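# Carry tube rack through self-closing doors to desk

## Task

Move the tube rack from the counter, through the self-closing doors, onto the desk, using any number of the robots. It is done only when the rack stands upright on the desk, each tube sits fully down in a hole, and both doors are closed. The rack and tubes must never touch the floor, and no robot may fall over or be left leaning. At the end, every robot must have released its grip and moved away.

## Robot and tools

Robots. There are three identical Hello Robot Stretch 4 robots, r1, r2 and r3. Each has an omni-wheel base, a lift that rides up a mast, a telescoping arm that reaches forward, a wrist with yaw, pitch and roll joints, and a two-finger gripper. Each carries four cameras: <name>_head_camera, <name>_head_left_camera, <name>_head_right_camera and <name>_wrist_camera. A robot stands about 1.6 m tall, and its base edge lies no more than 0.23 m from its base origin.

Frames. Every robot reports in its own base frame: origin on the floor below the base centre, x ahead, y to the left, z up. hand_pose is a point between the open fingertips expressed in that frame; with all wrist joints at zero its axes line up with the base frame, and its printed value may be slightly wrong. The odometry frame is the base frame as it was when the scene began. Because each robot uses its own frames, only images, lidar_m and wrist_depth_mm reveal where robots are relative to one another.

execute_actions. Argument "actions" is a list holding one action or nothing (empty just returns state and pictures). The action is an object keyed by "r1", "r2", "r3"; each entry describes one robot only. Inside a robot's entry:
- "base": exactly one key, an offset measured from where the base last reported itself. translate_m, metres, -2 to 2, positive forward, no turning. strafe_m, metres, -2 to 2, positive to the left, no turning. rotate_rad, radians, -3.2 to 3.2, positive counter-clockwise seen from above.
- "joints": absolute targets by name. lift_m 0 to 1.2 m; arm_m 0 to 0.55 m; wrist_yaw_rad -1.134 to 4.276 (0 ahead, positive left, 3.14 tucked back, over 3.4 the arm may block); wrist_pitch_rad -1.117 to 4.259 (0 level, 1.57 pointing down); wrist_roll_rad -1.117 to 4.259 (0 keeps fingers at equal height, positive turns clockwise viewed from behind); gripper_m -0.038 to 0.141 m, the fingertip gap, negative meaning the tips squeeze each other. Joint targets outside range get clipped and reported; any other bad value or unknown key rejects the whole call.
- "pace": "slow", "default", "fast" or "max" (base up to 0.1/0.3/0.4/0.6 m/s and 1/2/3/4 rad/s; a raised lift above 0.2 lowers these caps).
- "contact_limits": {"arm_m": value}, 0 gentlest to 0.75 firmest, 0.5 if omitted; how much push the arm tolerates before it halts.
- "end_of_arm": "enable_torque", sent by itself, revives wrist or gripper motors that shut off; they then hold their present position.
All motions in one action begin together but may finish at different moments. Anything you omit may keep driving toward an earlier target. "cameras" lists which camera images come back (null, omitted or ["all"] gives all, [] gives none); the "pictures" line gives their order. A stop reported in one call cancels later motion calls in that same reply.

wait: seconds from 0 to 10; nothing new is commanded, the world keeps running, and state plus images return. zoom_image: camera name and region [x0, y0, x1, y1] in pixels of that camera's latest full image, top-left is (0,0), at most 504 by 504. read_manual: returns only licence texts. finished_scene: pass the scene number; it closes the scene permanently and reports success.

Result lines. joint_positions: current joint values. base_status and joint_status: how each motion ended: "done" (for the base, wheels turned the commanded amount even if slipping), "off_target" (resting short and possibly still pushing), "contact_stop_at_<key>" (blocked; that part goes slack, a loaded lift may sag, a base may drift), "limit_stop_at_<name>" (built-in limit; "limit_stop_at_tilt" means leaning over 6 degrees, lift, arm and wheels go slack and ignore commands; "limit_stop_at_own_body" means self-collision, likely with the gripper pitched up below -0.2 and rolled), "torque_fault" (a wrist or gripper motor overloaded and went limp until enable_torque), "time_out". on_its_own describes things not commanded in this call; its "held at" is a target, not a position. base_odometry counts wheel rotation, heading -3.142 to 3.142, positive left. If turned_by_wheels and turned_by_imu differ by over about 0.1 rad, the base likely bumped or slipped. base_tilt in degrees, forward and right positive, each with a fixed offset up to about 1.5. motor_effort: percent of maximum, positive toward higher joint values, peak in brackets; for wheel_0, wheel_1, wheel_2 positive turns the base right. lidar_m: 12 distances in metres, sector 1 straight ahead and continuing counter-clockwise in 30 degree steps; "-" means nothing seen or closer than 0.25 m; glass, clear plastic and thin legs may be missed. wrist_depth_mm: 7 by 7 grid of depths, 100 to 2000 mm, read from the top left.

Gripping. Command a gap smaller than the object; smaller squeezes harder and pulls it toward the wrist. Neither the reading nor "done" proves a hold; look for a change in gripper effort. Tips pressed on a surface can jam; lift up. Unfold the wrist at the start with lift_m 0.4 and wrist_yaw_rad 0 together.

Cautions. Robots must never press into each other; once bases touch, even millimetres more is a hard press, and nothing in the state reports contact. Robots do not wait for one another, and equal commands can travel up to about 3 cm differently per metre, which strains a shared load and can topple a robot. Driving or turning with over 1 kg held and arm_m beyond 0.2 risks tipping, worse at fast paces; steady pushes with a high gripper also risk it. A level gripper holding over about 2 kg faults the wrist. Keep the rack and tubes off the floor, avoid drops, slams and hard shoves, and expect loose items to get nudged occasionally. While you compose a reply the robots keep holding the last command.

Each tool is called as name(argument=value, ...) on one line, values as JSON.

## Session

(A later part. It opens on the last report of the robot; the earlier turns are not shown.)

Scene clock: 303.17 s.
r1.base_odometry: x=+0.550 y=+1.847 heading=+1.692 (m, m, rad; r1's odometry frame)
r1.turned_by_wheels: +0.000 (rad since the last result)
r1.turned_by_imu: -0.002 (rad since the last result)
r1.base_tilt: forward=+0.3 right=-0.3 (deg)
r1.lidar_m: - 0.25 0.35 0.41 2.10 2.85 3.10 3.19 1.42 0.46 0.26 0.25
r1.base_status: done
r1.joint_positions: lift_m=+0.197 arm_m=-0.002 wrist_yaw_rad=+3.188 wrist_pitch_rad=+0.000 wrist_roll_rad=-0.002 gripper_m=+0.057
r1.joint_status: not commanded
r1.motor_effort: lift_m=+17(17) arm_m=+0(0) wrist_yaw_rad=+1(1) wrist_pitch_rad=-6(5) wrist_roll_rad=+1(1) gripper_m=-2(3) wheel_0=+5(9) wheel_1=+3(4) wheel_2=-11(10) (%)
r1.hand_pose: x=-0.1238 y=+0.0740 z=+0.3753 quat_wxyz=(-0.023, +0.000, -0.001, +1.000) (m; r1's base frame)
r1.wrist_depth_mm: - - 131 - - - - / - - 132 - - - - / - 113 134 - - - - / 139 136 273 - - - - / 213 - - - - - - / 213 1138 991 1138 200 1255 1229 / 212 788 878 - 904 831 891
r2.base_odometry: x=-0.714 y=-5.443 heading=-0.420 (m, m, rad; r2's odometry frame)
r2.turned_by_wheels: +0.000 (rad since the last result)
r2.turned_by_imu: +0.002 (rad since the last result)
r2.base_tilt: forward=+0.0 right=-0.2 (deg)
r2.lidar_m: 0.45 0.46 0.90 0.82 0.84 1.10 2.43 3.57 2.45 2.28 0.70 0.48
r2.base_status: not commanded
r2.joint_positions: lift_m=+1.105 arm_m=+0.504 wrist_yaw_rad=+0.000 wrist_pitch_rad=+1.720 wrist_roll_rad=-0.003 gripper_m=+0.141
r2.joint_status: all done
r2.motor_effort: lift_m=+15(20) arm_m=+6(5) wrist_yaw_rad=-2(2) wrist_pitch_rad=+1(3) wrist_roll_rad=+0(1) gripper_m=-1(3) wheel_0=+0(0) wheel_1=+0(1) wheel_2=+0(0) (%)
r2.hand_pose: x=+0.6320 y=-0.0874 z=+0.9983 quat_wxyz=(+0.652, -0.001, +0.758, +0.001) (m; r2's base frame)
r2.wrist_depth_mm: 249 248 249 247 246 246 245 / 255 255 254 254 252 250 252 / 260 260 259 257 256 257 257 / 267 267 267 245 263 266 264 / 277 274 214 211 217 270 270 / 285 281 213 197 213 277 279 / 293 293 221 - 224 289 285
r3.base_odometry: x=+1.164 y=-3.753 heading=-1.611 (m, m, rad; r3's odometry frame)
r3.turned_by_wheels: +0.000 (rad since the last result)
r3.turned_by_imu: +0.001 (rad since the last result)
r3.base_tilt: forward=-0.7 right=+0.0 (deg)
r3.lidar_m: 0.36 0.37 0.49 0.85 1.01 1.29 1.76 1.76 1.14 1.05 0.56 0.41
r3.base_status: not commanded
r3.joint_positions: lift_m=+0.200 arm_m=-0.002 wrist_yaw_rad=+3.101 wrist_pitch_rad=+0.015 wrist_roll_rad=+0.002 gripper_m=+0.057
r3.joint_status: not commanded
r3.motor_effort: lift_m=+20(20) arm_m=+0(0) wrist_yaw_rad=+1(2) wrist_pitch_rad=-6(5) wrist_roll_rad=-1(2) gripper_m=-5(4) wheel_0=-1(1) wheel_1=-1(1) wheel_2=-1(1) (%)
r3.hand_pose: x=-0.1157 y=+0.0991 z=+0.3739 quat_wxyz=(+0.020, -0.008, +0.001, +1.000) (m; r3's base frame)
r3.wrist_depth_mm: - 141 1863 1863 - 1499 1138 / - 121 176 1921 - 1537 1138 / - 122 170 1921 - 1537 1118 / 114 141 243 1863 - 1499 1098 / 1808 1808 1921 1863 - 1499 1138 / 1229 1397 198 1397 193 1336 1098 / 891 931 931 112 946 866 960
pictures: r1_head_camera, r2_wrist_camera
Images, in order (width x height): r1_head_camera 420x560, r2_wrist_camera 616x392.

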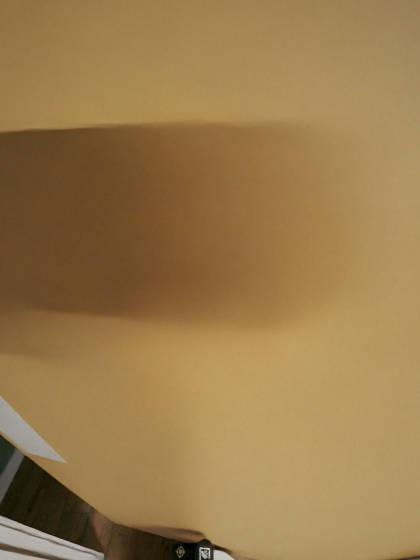

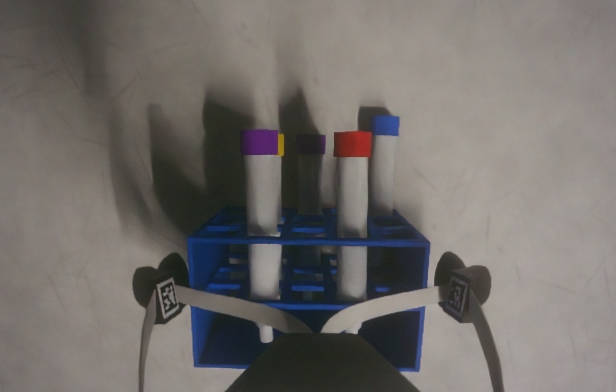

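execute_actions(actions=[{"r2": {"joints": {"gripper_m": 0.06}}, "r1": {"base": {"translate_m": -0.15}, "pace": "slow"}}], cameras=["r2_wrist_camera"])

Scene clock: 308.73 s.
r1.base_odometry: x=+0.568 y=+1.698 heading=+1.691 (m, m, rad; r1's odometry frame)
r1.turned_by_wheels: +0.000 (rad since the last result)
r1.turned_by_imu: -0.002 (rad since the last result)
r1.base_tilt: forward=+0.3 right=-0.3 (deg)
r1.lidar_m: 0.25 0.28 0.37 0.71 2.12 2.85 2.95 3.04 1.39 0.85 0.39 0.28
r1.base_status: done
r1.joint_positions: lift_m=+0.197 arm_m=-0.002 wrist_yaw_rad=+3.188 wrist_pitch_rad=+0.000 wrist_roll_rad=-0.002 gripper_m=+0.057
r1.joint_status: not commanded
r1.motor_effort: lift_m=+17(18) arm_m=+1(0) wrist_yaw_rad=+1(1) wrist_pitch_rad=-6(5) wrist_roll_rad=+1(2) gripper_m=-3(2) wheel_0=-4(6) wheel_1=-4(4) wheel_2=+4(12) (%)
r1.hand_pose: x=-0.1238 y=+0.0740 z=+0.3753 quat_wxyz=(-0.023, +0.000, -0.001, +1.000) (m; r1's base frame)
r1.wrist_depth_mm: - - 132 - - - - / - - 132 - - - - / - 113 134 - - - - / 138 136 273 - - - - / 214 - - - - - - / 214 1138 1008 1118 201 1229 1205 / 213 798 878 - 904 842 891
r2.base_odometry: x=-0.714 y=-5.443 heading=-0.420 (m, m, rad; r2's odometry frame)
r2.turned_by_wheels: +0.000 (rad since the last result)
r2.turned_by_imu: +0.001 (rad since the last result)
r2.base_tilt: forward=+0.0 right=-0.3 (deg)
r2.lidar_m: 0.44 0.46 0.88 0.82 0.84 1.10 1.43 3.55 2.45 2.29 0.68 0.47
r2.base_status: not commanded
r2.joint_positions: lift_m=+1.105 arm_m=+0.504 wrist_yaw_rad=+0.000 wrist_pitch_rad=+1.720 wrist_roll_rad=-0.003 gripper_m=+0.060
r2.joint_status: all done
r2.motor_effort: lift_m=+16(17) arm_m=+6(6) wrist_yaw_rad=-1(1) wrist_pitch_rad=+3(2) wrist_roll_rad=+1(0) gripper_m=-22(17) wheel_0=+0(1) wheel_1=-1(0) wheel_2=+0(1) (%)
r2.hand_pose: x=+0.6321 y=-0.0874 z=+0.9981 quat_wxyz=(+0.653, -0.001, +0.758, +0.001) (m; r2's base frame)
r2.wrist_depth_mm: 248 247 246 248 246 244 244 / 256 253 252 252 252 250 250 / 262 260 259 256 229 256 256 / 268 266 265 229 231 265 264 / 276 273 198 193 187 270 271 / 283 178 181 197 182 173 276 / 291 287 193 - 183 285 286
r3.base_odometry: x=+1.164 y=-3.753 heading=-1.611 (m, m, rad; r3's odometry frame)
r3.turned_by_wheels: +0.000 (rad since the last result)
r3.turned_by_imu: +0.000 (rad since the last result)
r3.base_tilt: forward=-0.7 right=+0.0 (deg)
r3.lidar_m: 0.37 0.39 0.47 0.88 1.00 1.31 1.87 1.79 1.16 1.03 0.57 0.43
r3.base_status: not commanded
r3.joint_positions: lift_m=+0.200 arm_m=-0.002 wrist_yaw_rad=+3.101 wrist_pitch_rad=+0.015 wrist_roll_rad=+0.002 gripper_m=+0.057
r3.joint_status: not commanded
r3.motor_effort: lift_m=+20(20) arm_m=+0(0) wrist_yaw_rad=+0(2) wrist_pitch_rad=-5(6) wrist_roll_rad=-1(2) gripper_m=-2(1) wheel_0=-1(1) wheel_1=-1(1) wheel_2=-1(1) (%)
r3.hand_pose: x=-0.1157 y=+0.0991 z=+0.3739 quat_wxyz=(+0.020, -0.008, +0.001, +1.000) (m; r3's base frame)
r3.wrist_depth_mm: - 141 1983 - - 1499 1138 / - 121 176 - - 1499 1138 / - 123 170 - - 1499 1078 / 114 141 244 - - 1537 1098 / 1863 1863 1921 - - 1537 1098 / 1255 1397 198 1430 193 1336 1118 / 891 931 946 112 946 854 960
pictures: r2_wrist_camera
Images, in order (width x height): r2_wrist_camera 616x392.

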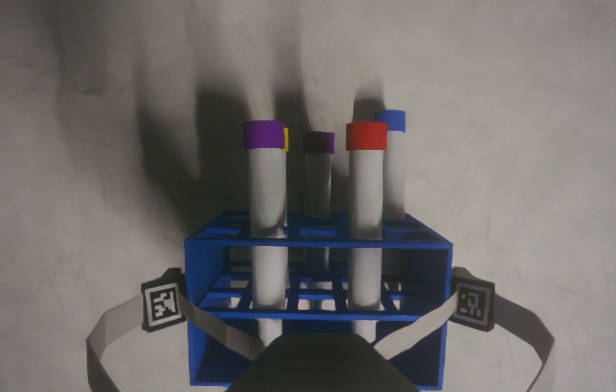

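execute_actions(actions=[{"r2": {"joints": {"lift_m": 1.14}}, "r1": {"base": {"translate_m": -0.1}, "pace": "slow"}}], cameras=[])

execute_actions(actions=[{"r2": {"joints": {"wrist_pitch_rad": 0.15, "arm_m": 0.3}, "pace": "slow"}, "r1": {"base": {"translate_m": -0.2}}}], cameras=["r2_wrist_camera", "r1_head_camera", "r2_head_right_camera"])

Scene clock: 318.10 s.
r1.base_odometry: x=+0.580 y=+1.599 heading=+1.691 (m, m, rad; r1's odometry frame)
r1.turned_by_wheels: +0.000 (rad since the last result)
r1.turned_by_imu: -0.002 (rad since the last result)
r1.base_tilt: forward=+0.3 right=-0.3 (deg)
r1.lidar_m: 0.36 0.37 0.51 1.06 2.11 2.81 2.84 2.93 1.36 1.26 0.52 0.38
r1.base_status: done
r1.joint_positions: lift_m=+0.197 arm_m=-0.002 wrist_yaw_rad=+3.188 wrist_pitch_rad=+0.000 wrist_roll_rad=-0.002 gripper_m=+0.057
r1.joint_status: not commanded
r1.motor_effort: lift_m=+18(18) arm_m=+0(0) wrist_yaw_rad=+2(1) wrist_pitch_rad=-8(6) wrist_roll_rad=-1(0) gripper_m=-3(2) wheel_0=-4(5) wheel_1=-5(6) wheel_2=+3(3) (%)
r1.hand_pose: x=-0.1238 y=+0.0740 z=+0.3753 quat_wxyz=(-0.023, +0.000, -0.001, +1.000) (m; r1's base frame)
r1.wrist_depth_mm: - - 132 - - - - / - - 132 - - - - / - 113 134 - - - - / 138 137 273 - - - - / 213 - - - - - - / 213 1138 1008 1138 200 1255 1229 / 212 798 878 - 891 842 878
r2.base_odometry: x=-0.714 y=-5.443 heading=-0.420 (m, m, rad; r2's odometry frame)
r2.turned_by_wheels: +0.000 (rad since the last result)
r2.turned_by_imu: +0.001 (rad since the last result)
r2.base_tilt: forward=+0.0 right=-0.2 (deg)
r2.lidar_m: 0.44 0.46 0.90 0.83 0.85 1.10 1.35 3.56 2.44 2.28 0.70 0.46
r2.base_status: not commanded
r2.joint_positions: lift_m=+1.140 arm_m=+0.504 wrist_yaw_rad=+0.000 wrist_pitch_rad=+1.720 wrist_roll_rad=-0.003 gripper_m=+0.060
r2.joint_status: all done
r2.motor_effort: lift_m=+22(25) arm_m=+6(6) wrist_yaw_rad=-1(2) wrist_pitch_rad=+4(3) wrist_roll_rad=+1(0) gripper_m=-16(18) wheel_0=+0(0) wheel_1=-1(0) wheel_2=-1(0) (%)
r2.hand_pose: x=+0.6322 y=-0.0874 z=+1.0327 quat_wxyz=(+0.653, -0.001, +0.758, +0.001) (m; r2's base frame)
r2.wrist_depth_mm: 281 278 279 278 279 276 277 / 287 287 287 286 283 282 283 / 296 296 290 290 229 293 289 / 301 303 300 229 231 298 297 / 312 309 199 194 187 304 306 / 320 178 181 197 181 173 315 / 330 325 192 - 183 325 322
r3.base_odometry: x=+1.164 y=-3.753 heading=-1.611 (m, m, rad; r3's odometry frame)
r3.turned_by_wheels: +0.000 (rad since the last result)
r3.turned_by_imu: +0.000 (rad since the last result)
r3.base_tilt: forward=-0.7 right=+0.1 (deg)
r3.lidar_m: 0.34 0.37 0.44 0.84 1.03 1.28 1.88 1.81 1.18 1.04 0.58 0.42
r3.base_status: not commanded
r3.joint_positions: lift_m=+0.200 arm_m=-0.002 wrist_yaw_rad=+3.101 wrist_pitch_rad=+0.015 wrist_roll_rad=+0.002 gripper_m=+0.057
r3.joint_status: not commanded
r3.motor_effort: lift_m=+20(20) arm_m=-1(0) wrist_yaw_rad=+1(1) wrist_pitch_rad=-6(5) wrist_roll_rad=-1(1) gripper_m=-6(5) wheel_0=+0(1) wheel_1=-1(1) wheel_2=+0(0) (%)
r3.hand_pose: x=-0.1157 y=+0.0991 z=+0.3739 quat_wxyz=(+0.020, -0.008, +0.001, +1.000) (m; r3's base frame)
r3.wrist_depth_mm: - 141 1983 - - 1537 1118 / - 121 176 - - 1499 1118 / - 123 170 - - 1499 1098 / 114 142 244 - - 1499 1098 / 1863 1921 1921 - - 1464 1138 / 1255 1430 198 1430 193 1336 1118 / 917 931 946 112 931 866 976
pictures: none
No camera images: the call's "cameras" was empty. Leave "cameras" out to get every camera's image.

Scene clock: 321.43 s.
r1.base_odometry: x=+0.604 y=+1.401 heading=+1.691 (m, m, rad; r1's odometry frame)
r1.turned_by_wheels: +0.000 (rad since the last result)
r1.turned_by_imu: -0.001 (rad since the last result)
r1.base_tilt: forward=+0.3 right=-0.3 (deg)
r1.lidar_m: 0.55 0.58 0.67 1.78 2.10 2.78 2.64 2.72 1.34 1.29 0.69 0.59
r1.base_status: done
r1.joint_positions: lift_m=+0.197 arm_m=-0.002 wrist_yaw_rad=+3.188 wrist_pitch_rad=+0.000 wrist_roll_rad=-0.002 gripper_m=+0.057
r1.joint_status: not commanded
r1.motor_effort: lift_m=+18(18) arm_m=+0(0) wrist_yaw_rad=+1(1) wrist_pitch_rad=-7(5) wrist_roll_rad=-1(0) gripper_m=-2(3) wheel_0=-2(9) wheel_1=-3(8) wheel_2=+3(9) (%)
r1.hand_pose: x=-0.1238 y=+0.0740 z=+0.3753 quat_wxyz=(-0.023, +0.000, -0.001, +1.000) (m; r1's base frame)
r1.wrist_depth_mm: - - 132 - - - - / - - 132 - - - - / - 113 134 - - - - / 139 136 273 - - - - / 213 - - - - - - / 213 1138 1008 1118 200 1255 1229 / 213 788 878 - 904 842 891
r2.base_odometry: x=-0.714 y=-5.443 heading=-0.420 (m, m, rad; r2's odometry frame)
r2.turned_by_wheels: +0.000 (rad since the last result)
r2.turned_by_imu: +0.001 (rad since the last result)
r2.base_tilt: forward=+0.0 right=-0.2 (deg)
r2.lidar_m: 0.44 0.46 0.90 0.84 0.86 1.10 1.30 3.58 2.45 2.29 0.70 0.48
r2.base_status: not commanded
r2.joint_positions: lift_m=+1.140 arm_m=+0.301 wrist_yaw_rad=+0.000 wrist_pitch_rad=+0.154 wrist_roll_rad=-0.003 gripper_m=+0.060
r2.joint_status: all done
r2.motor_effort: lift_m=+22(22) arm_m=-6(5) wrist_yaw_rad=-1(2) wrist_pitch_rad=-9(10) wrist_roll_rad=-1(1) gripper_m=-18(19) wheel_0=+0(0) wheel_1=+0(0) wheel_2=-1(0) (%)
r2.hand_pose: x=+0.7570 y=-0.0874 z=+1.2738 quat_wxyz=(+0.997, -0.002, +0.077, +0.000) (m; r2's base frame)
r2.wrist_depth_mm: 654 661 661 668 699 707 723 / 661 676 691 691 707 723 732 / 683 683 699 699 715 750 750 / 691 715 723 229 228 768 778 / 715 732 198 193 186 788 798 / 741 179 183 193 181 173 831 / 759 640 184 - 184 627 634
r3.base_odometry: x=+1.164 y=-3.753 heading=-1.611 (m, m, rad; r3's odometry frame)
r3.turned_by_wheels: +0.000 (rad since the last result)
r3.turned_by_imu: +0.000 (rad since the last result)
r3.base_tilt: forward=-0.7 right=-0.1 (deg)
r3.lidar_m: 0.36 0.37 0.50 0.85 1.04 1.29 1.89 1.78 1.17 1.04 0.55 0.41
r3.base_status: not commanded
r3.joint_positions: lift_m=+0.200 arm_m=-0.002 wrist_yaw_rad=+3.101 wrist_pitch_rad=+0.015 wrist_roll_rad=+0.002 gripper_m=+0.057
r3.joint_status: not commanded
r3.motor_effort: lift_m=+20(20) arm_m=+0(0) wrist_yaw_rad=+2(2) wrist_pitch_rad=-7(5) wrist_roll_rad=-2(3) gripper_m=-5(2) wheel_0=+0(1) wheel_1=+0(0) wheel_2=-1(1) (%)
r3.hand_pose: x=-0.1157 y=+0.0991 z=+0.3739 quat_wxyz=(+0.020, -0.008, +0.001, +1.000) (m; r3's base frame)
r3.wrist_depth_mm: - 141 1983 - - 1499 1098 / - 121 176 - - 1499 1098 / - 122 170 - - 1499 1118 / 114 142 243 - - 1537 1118 / 1808 1863 1921 - - 1499 1118 / 1255 1430 198 1397 194 1336 1138 / 904 931 931 112 946 878 960
pictures: r1_head_camera, r2_head_right_camera, r2_wrist_camera
Images, in order (width x height): r1_head_camera 420x560, r2_head_right_camera 420x672, r2_wrist_camera 616x392.

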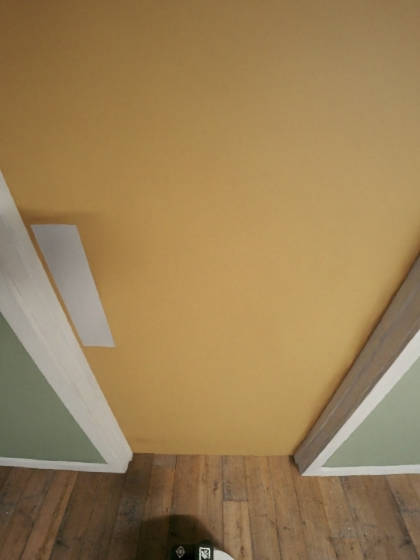

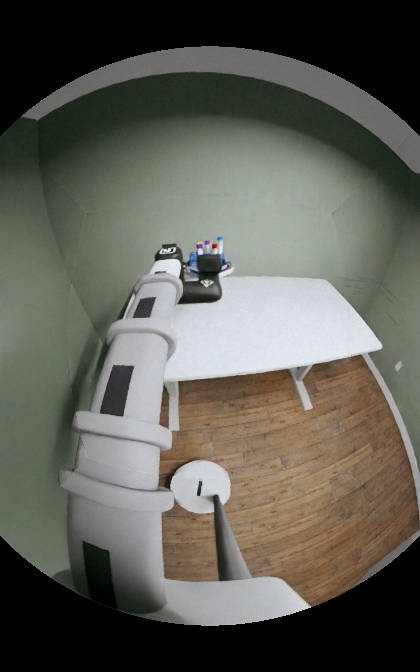

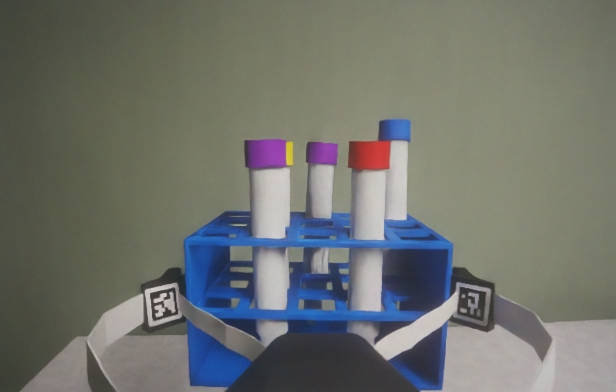

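execute_actions(actions=[{"r2": {"joints": {"lift_m": 0.89}}}], cameras=["r2_wrist_camera"])

Scene clock: 328.37 s.
r1.base_odometry: x=+0.604 y=+1.401 heading=+1.691 (m, m, rad; r1's odometry frame)
r1.turned_by_wheels: +0.000 (rad since the last result)
r1.turned_by_imu: -0.002 (rad since the last result)
r1.base_tilt: forward=+0.3 right=-0.3 (deg)
r1.lidar_m: 0.55 0.58 0.66 1.75 2.09 2.77 2.63 2.73 1.31 1.30 0.69 0.59
r1.base_status: not commanded
r1.joint_positions: lift_m=+0.197 arm_m=-0.002 wrist_yaw_rad=+3.188 wrist_pitch_rad=+0.000 wrist_roll_rad=-0.002 gripper_m=+0.057
r1.joint_status: not commanded
r1.motor_effort: lift_m=+18(18) arm_m=+0(0) wrist_yaw_rad=+0(0) wrist_pitch_rad=-6(7) wrist_roll_rad=+1(1) gripper_m=-3(3) wheel_0=-2(2) wheel_1=-3(3) wheel_2=+2(2) (%)
r1.hand_pose: x=-0.1238 y=+0.0740 z=+0.3753 quat_wxyz=(-0.023, +0.000, -0.001, +1.000) (m; r1's base frame)
r1.wrist_depth_mm: - - 132 - - - - / - - 132 - - - - / - 113 134 - - - - / 138 136 273 - - - - / 213 1983 - - - - - / 213 1138 1008 1118 200 1255 1229 / 213 788 878 - 904 842 891
r2.base_odometry: x=-0.714 y=-5.443 heading=-0.420 (m, m, rad; r2's odometry frame)
r2.turned_by_wheels: +0.000 (rad since the last result)
r2.turned_by_imu: +0.001 (rad since the last result)
r2.base_tilt: forward=+0.0 right=-0.3 (deg)
r2.lidar_m: 0.44 0.46 0.89 0.80 0.84 1.10 1.32 3.56 2.44 2.28 0.71 0.47
r2.base_status: not commanded
r2.joint_positions: lift_m=+0.890 arm_m=+0.301 wrist_yaw_rad=+0.000 wrist_pitch_rad=+0.153 wrist_roll_rad=-0.003 gripper_m=+0.060
r2.joint_status: all done
r2.motor_effort: lift_m=+17(19) arm_m=-6(6) wrist_yaw_rad=-2(2) wrist_pitch_rad=-9(9) wrist_roll_rad=+0(1) gripper_m=-19(20) wheel_0=+0(0) wheel_1=+0(1) wheel_2=-1(0) (%)
r2.hand_pose: x=+0.7570 y=-0.0874 z=+1.0243 quat_wxyz=(+0.997, -0.002, +0.077, +0.000) (m; r2's base frame)
r2.wrist_depth_mm: 661 647 661 676 691 707 715 / 661 683 683 691 707 723 732 / 683 691 699 715 715 741 759 / 699 707 707 230 228 750 768 / 488 492 198 194 187 480 477 / 332 178 183 193 181 173 325 / 252 251 184 - 184 249 245
r3.base_odometry: x=+1.164 y=-3.753 heading=-1.611 (m, m, rad; r3's odometry frame)
r3.turned_by_wheels: +0.000 (rad since the last result)
r3.turned_by_imu: +0.000 (rad since the last result)
r3.base_tilt: forward=-0.7 right=+0.0 (deg)
r3.lidar_m: 0.37 0.37 0.50 0.81 1.03 1.29 1.89 1.76 1.17 1.05 0.57 0.40
r3.base_status: not commanded
r3.joint_positions: lift_m=+0.200 arm_m=-0.002 wrist_yaw_rad=+3.101 wrist_pitch_rad=+0.015 wrist_roll_rad=+0.002 gripper_m=+0.057
r3.joint_status: not commanded
r3.motor_effort: lift_m=+20(20) arm_m=+0(0) wrist_yaw_rad=+2(2) wrist_pitch_rad=-6(5) wrist_roll_rad=-2(4) gripper_m=-3(3) wheel_0=-1(1) wheel_1=-1(1) wheel_2=-1(1) (%)
r3.hand_pose: x=-0.1157 y=+0.0991 z=+0.3739 quat_wxyz=(+0.020, -0.008, +0.001, +1.000) (m; r3's base frame)
r3.wrist_depth_mm: - 141 1921 - - 1499 1118 / - 121 176 - - 1499 1138 / - 122 170 - - 1537 1118 / 114 141 243 - - 1499 1098 / 1808 1863 1921 - - 1537 1118 / 1281 1366 198 1397 194 1366 1138 / 904 946 931 112 960 866 960
pictures: r2_wrist_camera
Images, in order (width x height): r2_wrist_camera 616x392.

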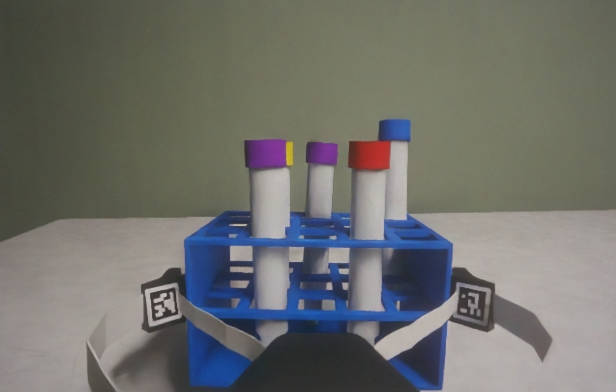

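execute_actions(actions=[{"r2": {"joints": {"lift_m": 0.863}, "pace": "slow"}}], cameras=["r2_wrist_camera"])

Scene clock: 331.73 s.
r1.base_odometry: x=+0.604 y=+1.401 heading=+1.691 (m, m, rad; r1's odometry frame)
r1.turned_by_wheels: +0.000 (rad since the last result)
r1.turned_by_imu: -0.001 (rad since the last result)
r1.base_tilt: forward=+0.3 right=-0.3 (deg)
r1.lidar_m: 0.55 0.58 0.67 1.77 2.10 2.78 2.64 2.73 1.32 1.28 0.69 0.60
r1.base_status: not commanded
r1.joint_positions: lift_m=+0.197 arm_m=-0.002 wrist_yaw_rad=+3.188 wrist_pitch_rad=+0.000 wrist_roll_rad=-0.002 gripper_m=+0.057
r1.joint_status: not commanded
r1.motor_effort: lift_m=+18(18) arm_m=+0(0) wrist_yaw_rad=+1(1) wrist_pitch_rad=-6(7) wrist_roll_rad=+0(1) gripper_m=-3(4) wheel_0=-2(2) wheel_1=-3(3) wheel_2=+2(2) (%)
r1.hand_pose: x=-0.1238 y=+0.0740 z=+0.3753 quat_wxyz=(-0.023, +0.000, -0.001, +1.000) (m; r1's base frame)
r1.wrist_depth_mm: - - 132 - - - - / - - 132 - - - - / - 113 134 - - - - / 138 137 273 - - - - / 213 1983 - - - - - / 213 1138 1008 1138 200 1229 1229 / 213 798 866 - 891 842 891
r2.base_odometry: x=-0.714 y=-5.443 heading=-0.420 (m, m, rad; r2's odometry frame)
r2.turned_by_wheels: +0.000 (rad since the last result)
r2.turned_by_imu: +0.001 (rad since the last result)
r2.base_tilt: forward=+0.0 right=-0.2 (deg)
r2.lidar_m: 0.44 0.46 0.90 0.83 0.84 1.09 1.31 3.56 2.44 2.29 0.69 0.48
r2.base_status: not commanded
r2.joint_positions: lift_m=+0.863 arm_m=+0.301 wrist_yaw_rad=+0.000 wrist_pitch_rad=+0.153 wrist_roll_rad=-0.003 gripper_m=+0.060
r2.joint_status: all done
r2.motor_effort: lift_m=+17(16) arm_m=-6(5) wrist_yaw_rad=-1(2) wrist_pitch_rad=-8(8) wrist_roll_rad=+0(0) gripper_m=-22(19) wheel_0=+0(1) wheel_1=-1(1) wheel_2=+0(0) (%)
r2.hand_pose: x=+0.7570 y=-0.0874 z=+0.9973 quat_wxyz=(+0.997, -0.002, +0.077, +0.000) (m; r2's base frame)
r2.wrist_depth_mm: 647 661 668 668 691 707 715 / 668 676 691 691 707 723 741 / 683 691 699 715 715 732 732 / 683 699 715 228 228 750 768 / 410 410 199 195 186 399 394 / 274 179 183 193 181 173 271 / 208 209 183 - 184 206 205
r3.base_odometry: x=+1.164 y=-3.753 heading=-1.611 (m, m, rad; r3's odometry frame)
r3.turned_by_wheels: +0.000 (rad since the last result)
r3.turned_by_imu: +0.000 (rad since the last result)
r3.base_tilt: forward=-0.7 right=-0.1 (deg)
r3.lidar_m: 0.36 0.38 0.49 0.86 1.00 1.30 1.89 1.79 1.16 1.04 0.56 0.42
r3.base_status: not commanded
r3.joint_positions: lift_m=+0.200 arm_m=-0.002 wrist_yaw_rad=+3.101 wrist_pitch_rad=+0.015 wrist_roll_rad=+0.002 gripper_m=+0.057
r3.joint_status: not commanded
r3.motor_effort: lift_m=+20(20) arm_m=+0(0) wrist_yaw_rad=+1(1) wrist_pitch_rad=-6(6) wrist_roll_rad=-3(1) gripper_m=-5(3) wheel_0=-1(0) wheel_1=-1(0) wheel_2=+0(1) (%)
r3.hand_pose: x=-0.1157 y=+0.0991 z=+0.3739 quat_wxyz=(+0.020, -0.008, +0.001, +1.000) (m; r3's base frame)
r3.wrist_depth_mm: - 141 1921 - - 1499 1118 / - 121 176 - - 1464 1118 / - 122 170 - - 1499 1098 / 114 141 245 - - 1499 1118 / 1756 1863 1921 - - 1499 1078 / 1255 1430 199 1430 193 1366 1098 / 904 946 946 112 946 866 976
pictures: r2_wrist_camera
Images, in order (width x height): r2_wrist_camera 616x392.

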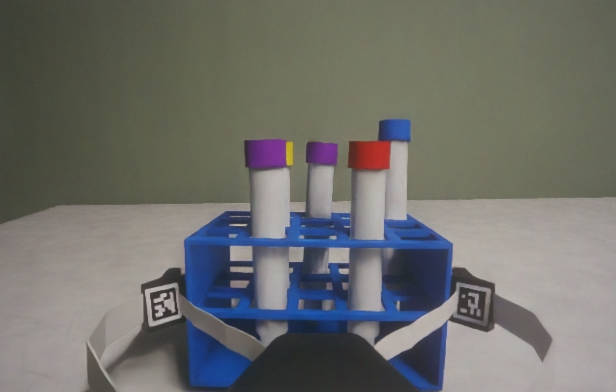

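execute_actions(actions=[{"r2": {"joints": {"gripper_m": 0.141}, "pace": "slow"}}], cameras=["r2_wrist_camera", "r2_head_camera"])

Scene clock: 337.70 s.
r1.base_odometry: x=+0.604 y=+1.401 heading=+1.691 (m, m, rad; r1's odometry frame)
r1.turned_by_wheels: +0.000 (rad since the last result)
r1.turned_by_imu: -0.002 (rad since the last result)
r1.base_tilt: forward=+0.4 right=-0.2 (deg)
r1.lidar_m: 0.56 0.58 0.67 1.77 2.10 2.76 2.64 2.73 1.31 1.29 0.70 0.57
r1.base_status: not commanded
r1.joint_positions: lift_m=+0.197 arm_m=-0.002 wrist_yaw_rad=+3.188 wrist_pitch_rad=+0.000 wrist_roll_rad=-0.002 gripper_m=+0.057
r1.joint_status: not commanded
r1.motor_effort: lift_m=+18(18) arm_m=+0(0) wrist_yaw_rad=+1(1) wrist_pitch_rad=-6(5) wrist_roll_rad=+0(2) gripper_m=-3(4) wheel_0=-2(2) wheel_1=-3(3) wheel_2=+2(2) (%)
r1.hand_pose: x=-0.1238 y=+0.0740 z=+0.3753 quat_wxyz=(-0.023, +0.000, -0.001, +1.000) (m; r1's base frame)
r1.wrist_depth_mm: - - 132 - - - - / - - 132 - - - - / - 113 134 - - - - / 139 136 273 - - - - / 213 - - - - - - / 213 1160 1008 1118 200 1229 1229 / 213 788 878 - 904 842 891
r2.base_odometry: x=-0.714 y=-5.443 heading=-0.420 (m, m, rad; r2's odometry frame)
r2.turned_by_wheels: +0.000 (rad since the last result)
r2.turned_by_imu: +0.001 (rad since the last result)
r2.base_tilt: forward=+0.0 right=-0.3 (deg)
r2.lidar_m: 0.45 0.44 0.91 0.82 0.85 1.10 1.32 3.55 2.45 2.27 0.71 0.49
r2.base_status: not commanded
r2.joint_positions: lift_m=+0.863 arm_m=+0.301 wrist_yaw_rad=+0.000 wrist_pitch_rad=+0.152 wrist_roll_rad=-0.003 gripper_m=+0.141
r2.joint_status: all done
r2.motor_effort: lift_m=+17(17) arm_m=-6(6) wrist_yaw_rad=-1(1) wrist_pitch_rad=-6(8) wrist_roll_rad=+0(0) gripper_m=+0(17) wheel_0=-1(0) wheel_1=+0(1) wheel_2=+0(0) (%)
r2.hand_pose: x=+0.7570 y=-0.0874 z=+0.9976 quat_wxyz=(+0.997, -0.002, +0.076, +0.000) (m; r2's base frame)
r2.wrist_depth_mm: 647 668 661 683 707 707 723 / 668 676 691 691 707 732 732 / 676 683 707 707 723 750 768 / 699 699 732 248 250 759 768 / 415 413 228 209 217 404 402 / 279 263 214 210 211 244 274 / 211 210 211 - 207 199 216
r3.base_odometry: x=+1.164 y=-3.753 heading=-1.611 (m, m, rad; r3's odometry frame)
r3.turned_by_wheels: +0.000 (rad since the last result)
r3.turned_by_imu: +0.001 (rad since the last result)
r3.base_tilt: forward=-0.7 right=+0.1 (deg)
r3.lidar_m: 0.37 0.38 0.49 0.84 1.00 1.28 1.89 1.78 1.17 1.05 0.54 0.43
r3.base_status: not commanded
r3.joint_positions: lift_m=+0.200 arm_m=-0.002 wrist_yaw_rad=+3.101 wrist_pitch_rad=+0.015 wrist_roll_rad=+0.002 gripper_m=+0.057
r3.joint_status: not commanded
r3.motor_effort: lift_m=+20(20) arm_m=+0(0) wrist_yaw_rad=+1(1) wrist_pitch_rad=-6(6) wrist_roll_rad=-1(2) gripper_m=-3(6) wheel_0=-1(1) wheel_1=+0(1) wheel_2=-1(1) (%)
r3.hand_pose: x=-0.1157 y=+0.0991 z=+0.3739 quat_wxyz=(+0.020, -0.008, +0.001, +1.000) (m; r3's base frame)
r3.wrist_depth_mm: - 141 1921 - - 1537 1138 / - 121 175 - - 1499 1118 / - 122 169 - - 1499 1118 / 114 141 243 - - 1499 1078 / 1808 1921 1983 - - 1464 1118 / 1255 1430 198 1430 194 1336 1138 / 878 931 946 112 946 866 960
pictures: r2_head_camera, r2_wrist_camera
Images, in order (width x height): r2_head_camera 420x560, r2_wrist_camera 616x392.

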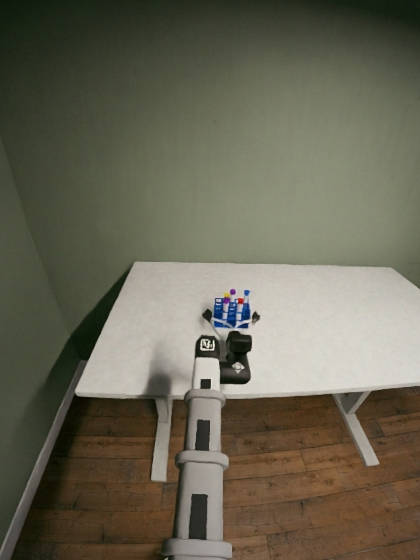

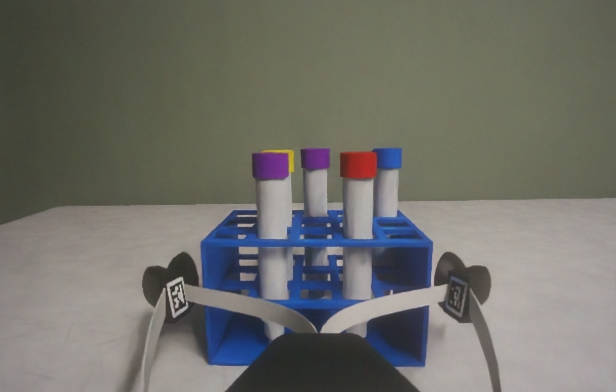

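The blue tube dropped into place; all caps are level. Now retract and back away.

execute_actions(actions=[{"r2": {"joints": {"arm_m": 0.01}, "base": {"translate_m": -0.25}}}], cameras=["r2_wrist_camera", "r2_head_camera", "r1_head_camera", "r3_head_camera"])

Scene clock: 341.67 s.
r1.base_odometry: x=+0.604 y=+1.401 heading=+1.691 (m, m, rad; r1's odometry frame)
r1.turned_by_wheels: +0.000 (rad since the last result)
r1.turned_by_imu: -0.001 (rad since the last result)
r1.base_tilt: forward=+0.3 right=-0.4 (deg)
r1.lidar_m: 0.55 0.56 0.67 1.76 2.08 2.78 2.65 2.75 1.04 1.04 0.70 0.59
r1.base_status: not commanded
r1.joint_positions: lift_m=+0.197 arm_m=-0.002 wrist_yaw_rad=+3.188 wrist_pitch_rad=+0.000 wrist_roll_rad=-0.002 gripper_m=+0.057
r1.joint_status: not commanded
r1.motor_effort: lift_m=+17(18) arm_m=+0(0) wrist_yaw_rad=+1(1) wrist_pitch_rad=-8(6) wrist_roll_rad=-1(1) gripper_m=+0(3) wheel_0=-2(2) wheel_1=-3(3) wheel_2=+3(2) (%)
r1.hand_pose: x=-0.1238 y=+0.0740 z=+0.3753 quat_wxyz=(-0.023, +0.000, -0.001, +1.000) (m; r1's base frame)
r1.wrist_depth_mm: - - 132 - - - - / - - 132 - - - - / - 113 134 - - - - / 139 136 273 - - - - / 213 - - - - - - / 213 1160 991 1118 200 1255 1205 / 213 788 878 - 917 854 891
r2.base_odometry: x=-0.942 y=-5.341 heading=-0.420 (m, m, rad; r2's odometry frame)
r2.turned_by_wheels: +0.000 (rad since the last result)
r2.turned_by_imu: +0.001 (rad since the last result)
r2.base_tilt: forward=+0.0 right=-0.2 (deg)
r2.lidar_m: 0.68 0.72 0.87 0.79 0.83 1.07 1.04 3.31 2.49 2.30 1.08 0.74
r2.base_status: done
r2.joint_positions: lift_m=+0.863 arm_m=+0.011 wrist_yaw_rad=+0.000 wrist_pitch_rad=+0.152 wrist_roll_rad=-0.003 gripper_m=+0.141
r2.joint_status: all done
r2.motor_effort: lift_m=+17(17) arm_m=-6(7) wrist_yaw_rad=-2(2) wrist_pitch_rad=-4(5) wrist_roll_rad=+0(0) gripper_m=+1(5) wheel_0=-1(5) wheel_1=+0(6) wheel_2=-2(9) (%)
r2.hand_pose: x=+0.4670 y=-0.0875 z=+0.9976 quat_wxyz=(+0.997, -0.002, +0.076, +0.000) (m; r2's base frame)
r2.wrist_depth_mm: 1138 1118 1160 1182 1205 1229 1229 / 1182 1160 1182 1205 1255 1255 1229 / 1205 1205 1205 1229 1281 1281 1308 / 1205 809 798 732 778 768 778 / 521 477 512 512 1336 504 1336 / 1255 1281 904 1336 1366 1397 1397 / 1336 1366 1366 - 1430 1430 1464
r3.base_odometry: x=+1.164 y=-3.753 heading=-1.611 (m, m, rad; r3's odometry frame)
r3.turned_by_wheels: +0.000 (rad since the last result)
r3.turned_by_imu: +0.000 (rad since the last result)
r3.base_tilt: forward=-0.7 right=+0.0 (deg)
r3.lidar_m: 0.36 0.39 0.49 0.85 1.00 1.29 1.89 1.79 1.13 1.04 0.57 0.42
r3.base_status: not commanded
r3.joint_positions: lift_m=+0.200 arm_m=-0.002 wrist_yaw_rad=+3.101 wrist_pitch_rad=+0.015 wrist_roll_rad=+0.002 gripper_m=+0.057
r3.joint_status: not commanded
r3.motor_effort: lift_m=+20(20) arm_m=+0(0) wrist_yaw_rad=+3(0) wrist_pitch_rad=-4(6) wrist_roll_rad=-2(2) gripper_m=-1(4) wheel_0=-1(1) wheel_1=-1(1) wheel_2=+0(1) (%)
r3.hand_pose: x=-0.1157 y=+0.0991 z=+0.3739 quat_wxyz=(+0.020, -0.008, +0.001, +1.000) (m; r3's base frame)
r3.wrist_depth_mm: - 141 1863 - - 1499 1118 / - 121 175 - - 1499 1118 / - 122 170 - - 1499 1118 / 114 141 245 - - 1499 1138 / 1808 1863 1921 - - 1499 1098 / 1255 1366 198 1464 193 1336 1138 / 904 931 946 112 931 866 976
pictures: r1_head_camera, r2_head_camera, r2_wrist_camera, r3_head_camera
Images, in order (width x height): r1_head_camera 420x560, r2_head_camera 420x560, r2_wrist_camera 616x392, r3_head_camera 420x560.

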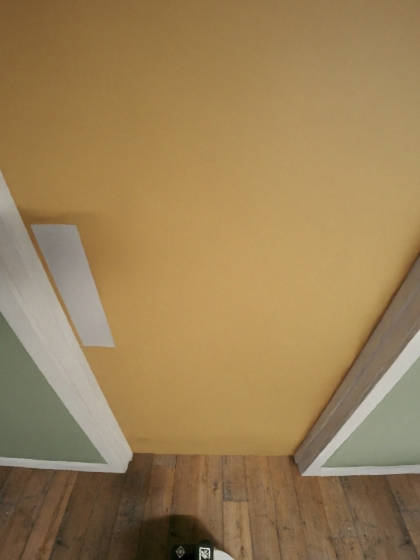

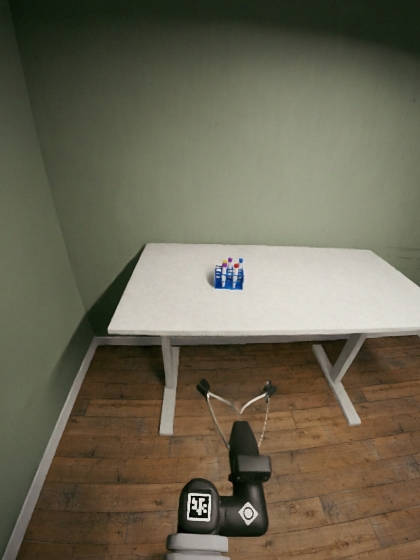

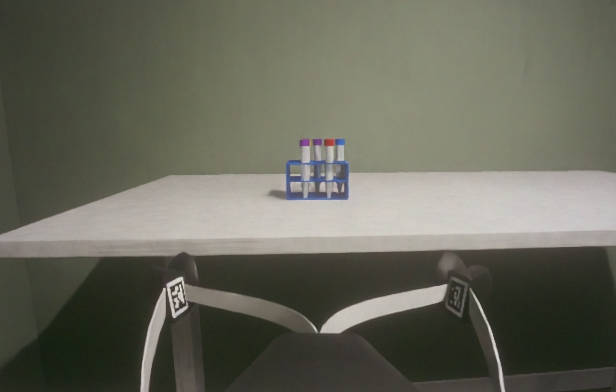

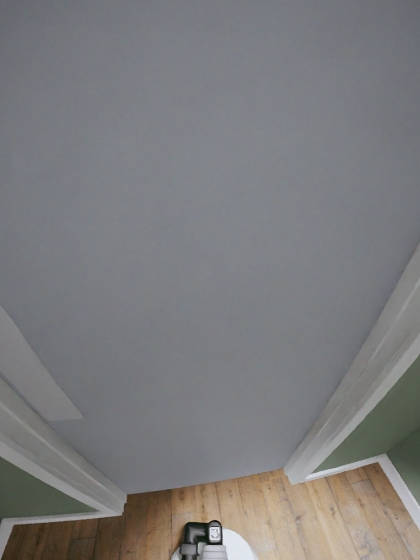

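zoom_image(camera="r2_wrist_camera", region=[270, 125, 370, 210])

Region (270, 125, 370, 210) of r2_wrist_camera's 616x392 image, scaled by 5.040; it fills the top 428 rows of this view, and the rest is white.

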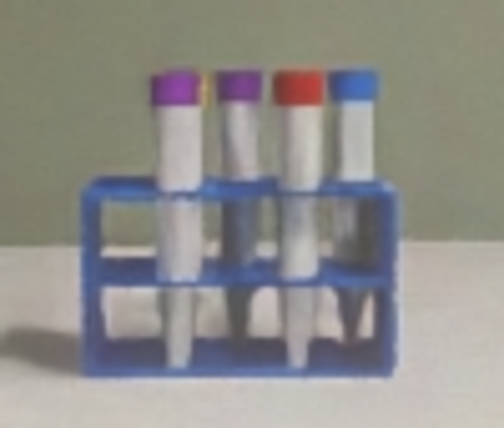

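All tubes are seated, the rack is upright, and both doors are shut.

finished_scene(scene=2)

The scene is finished: the task was done.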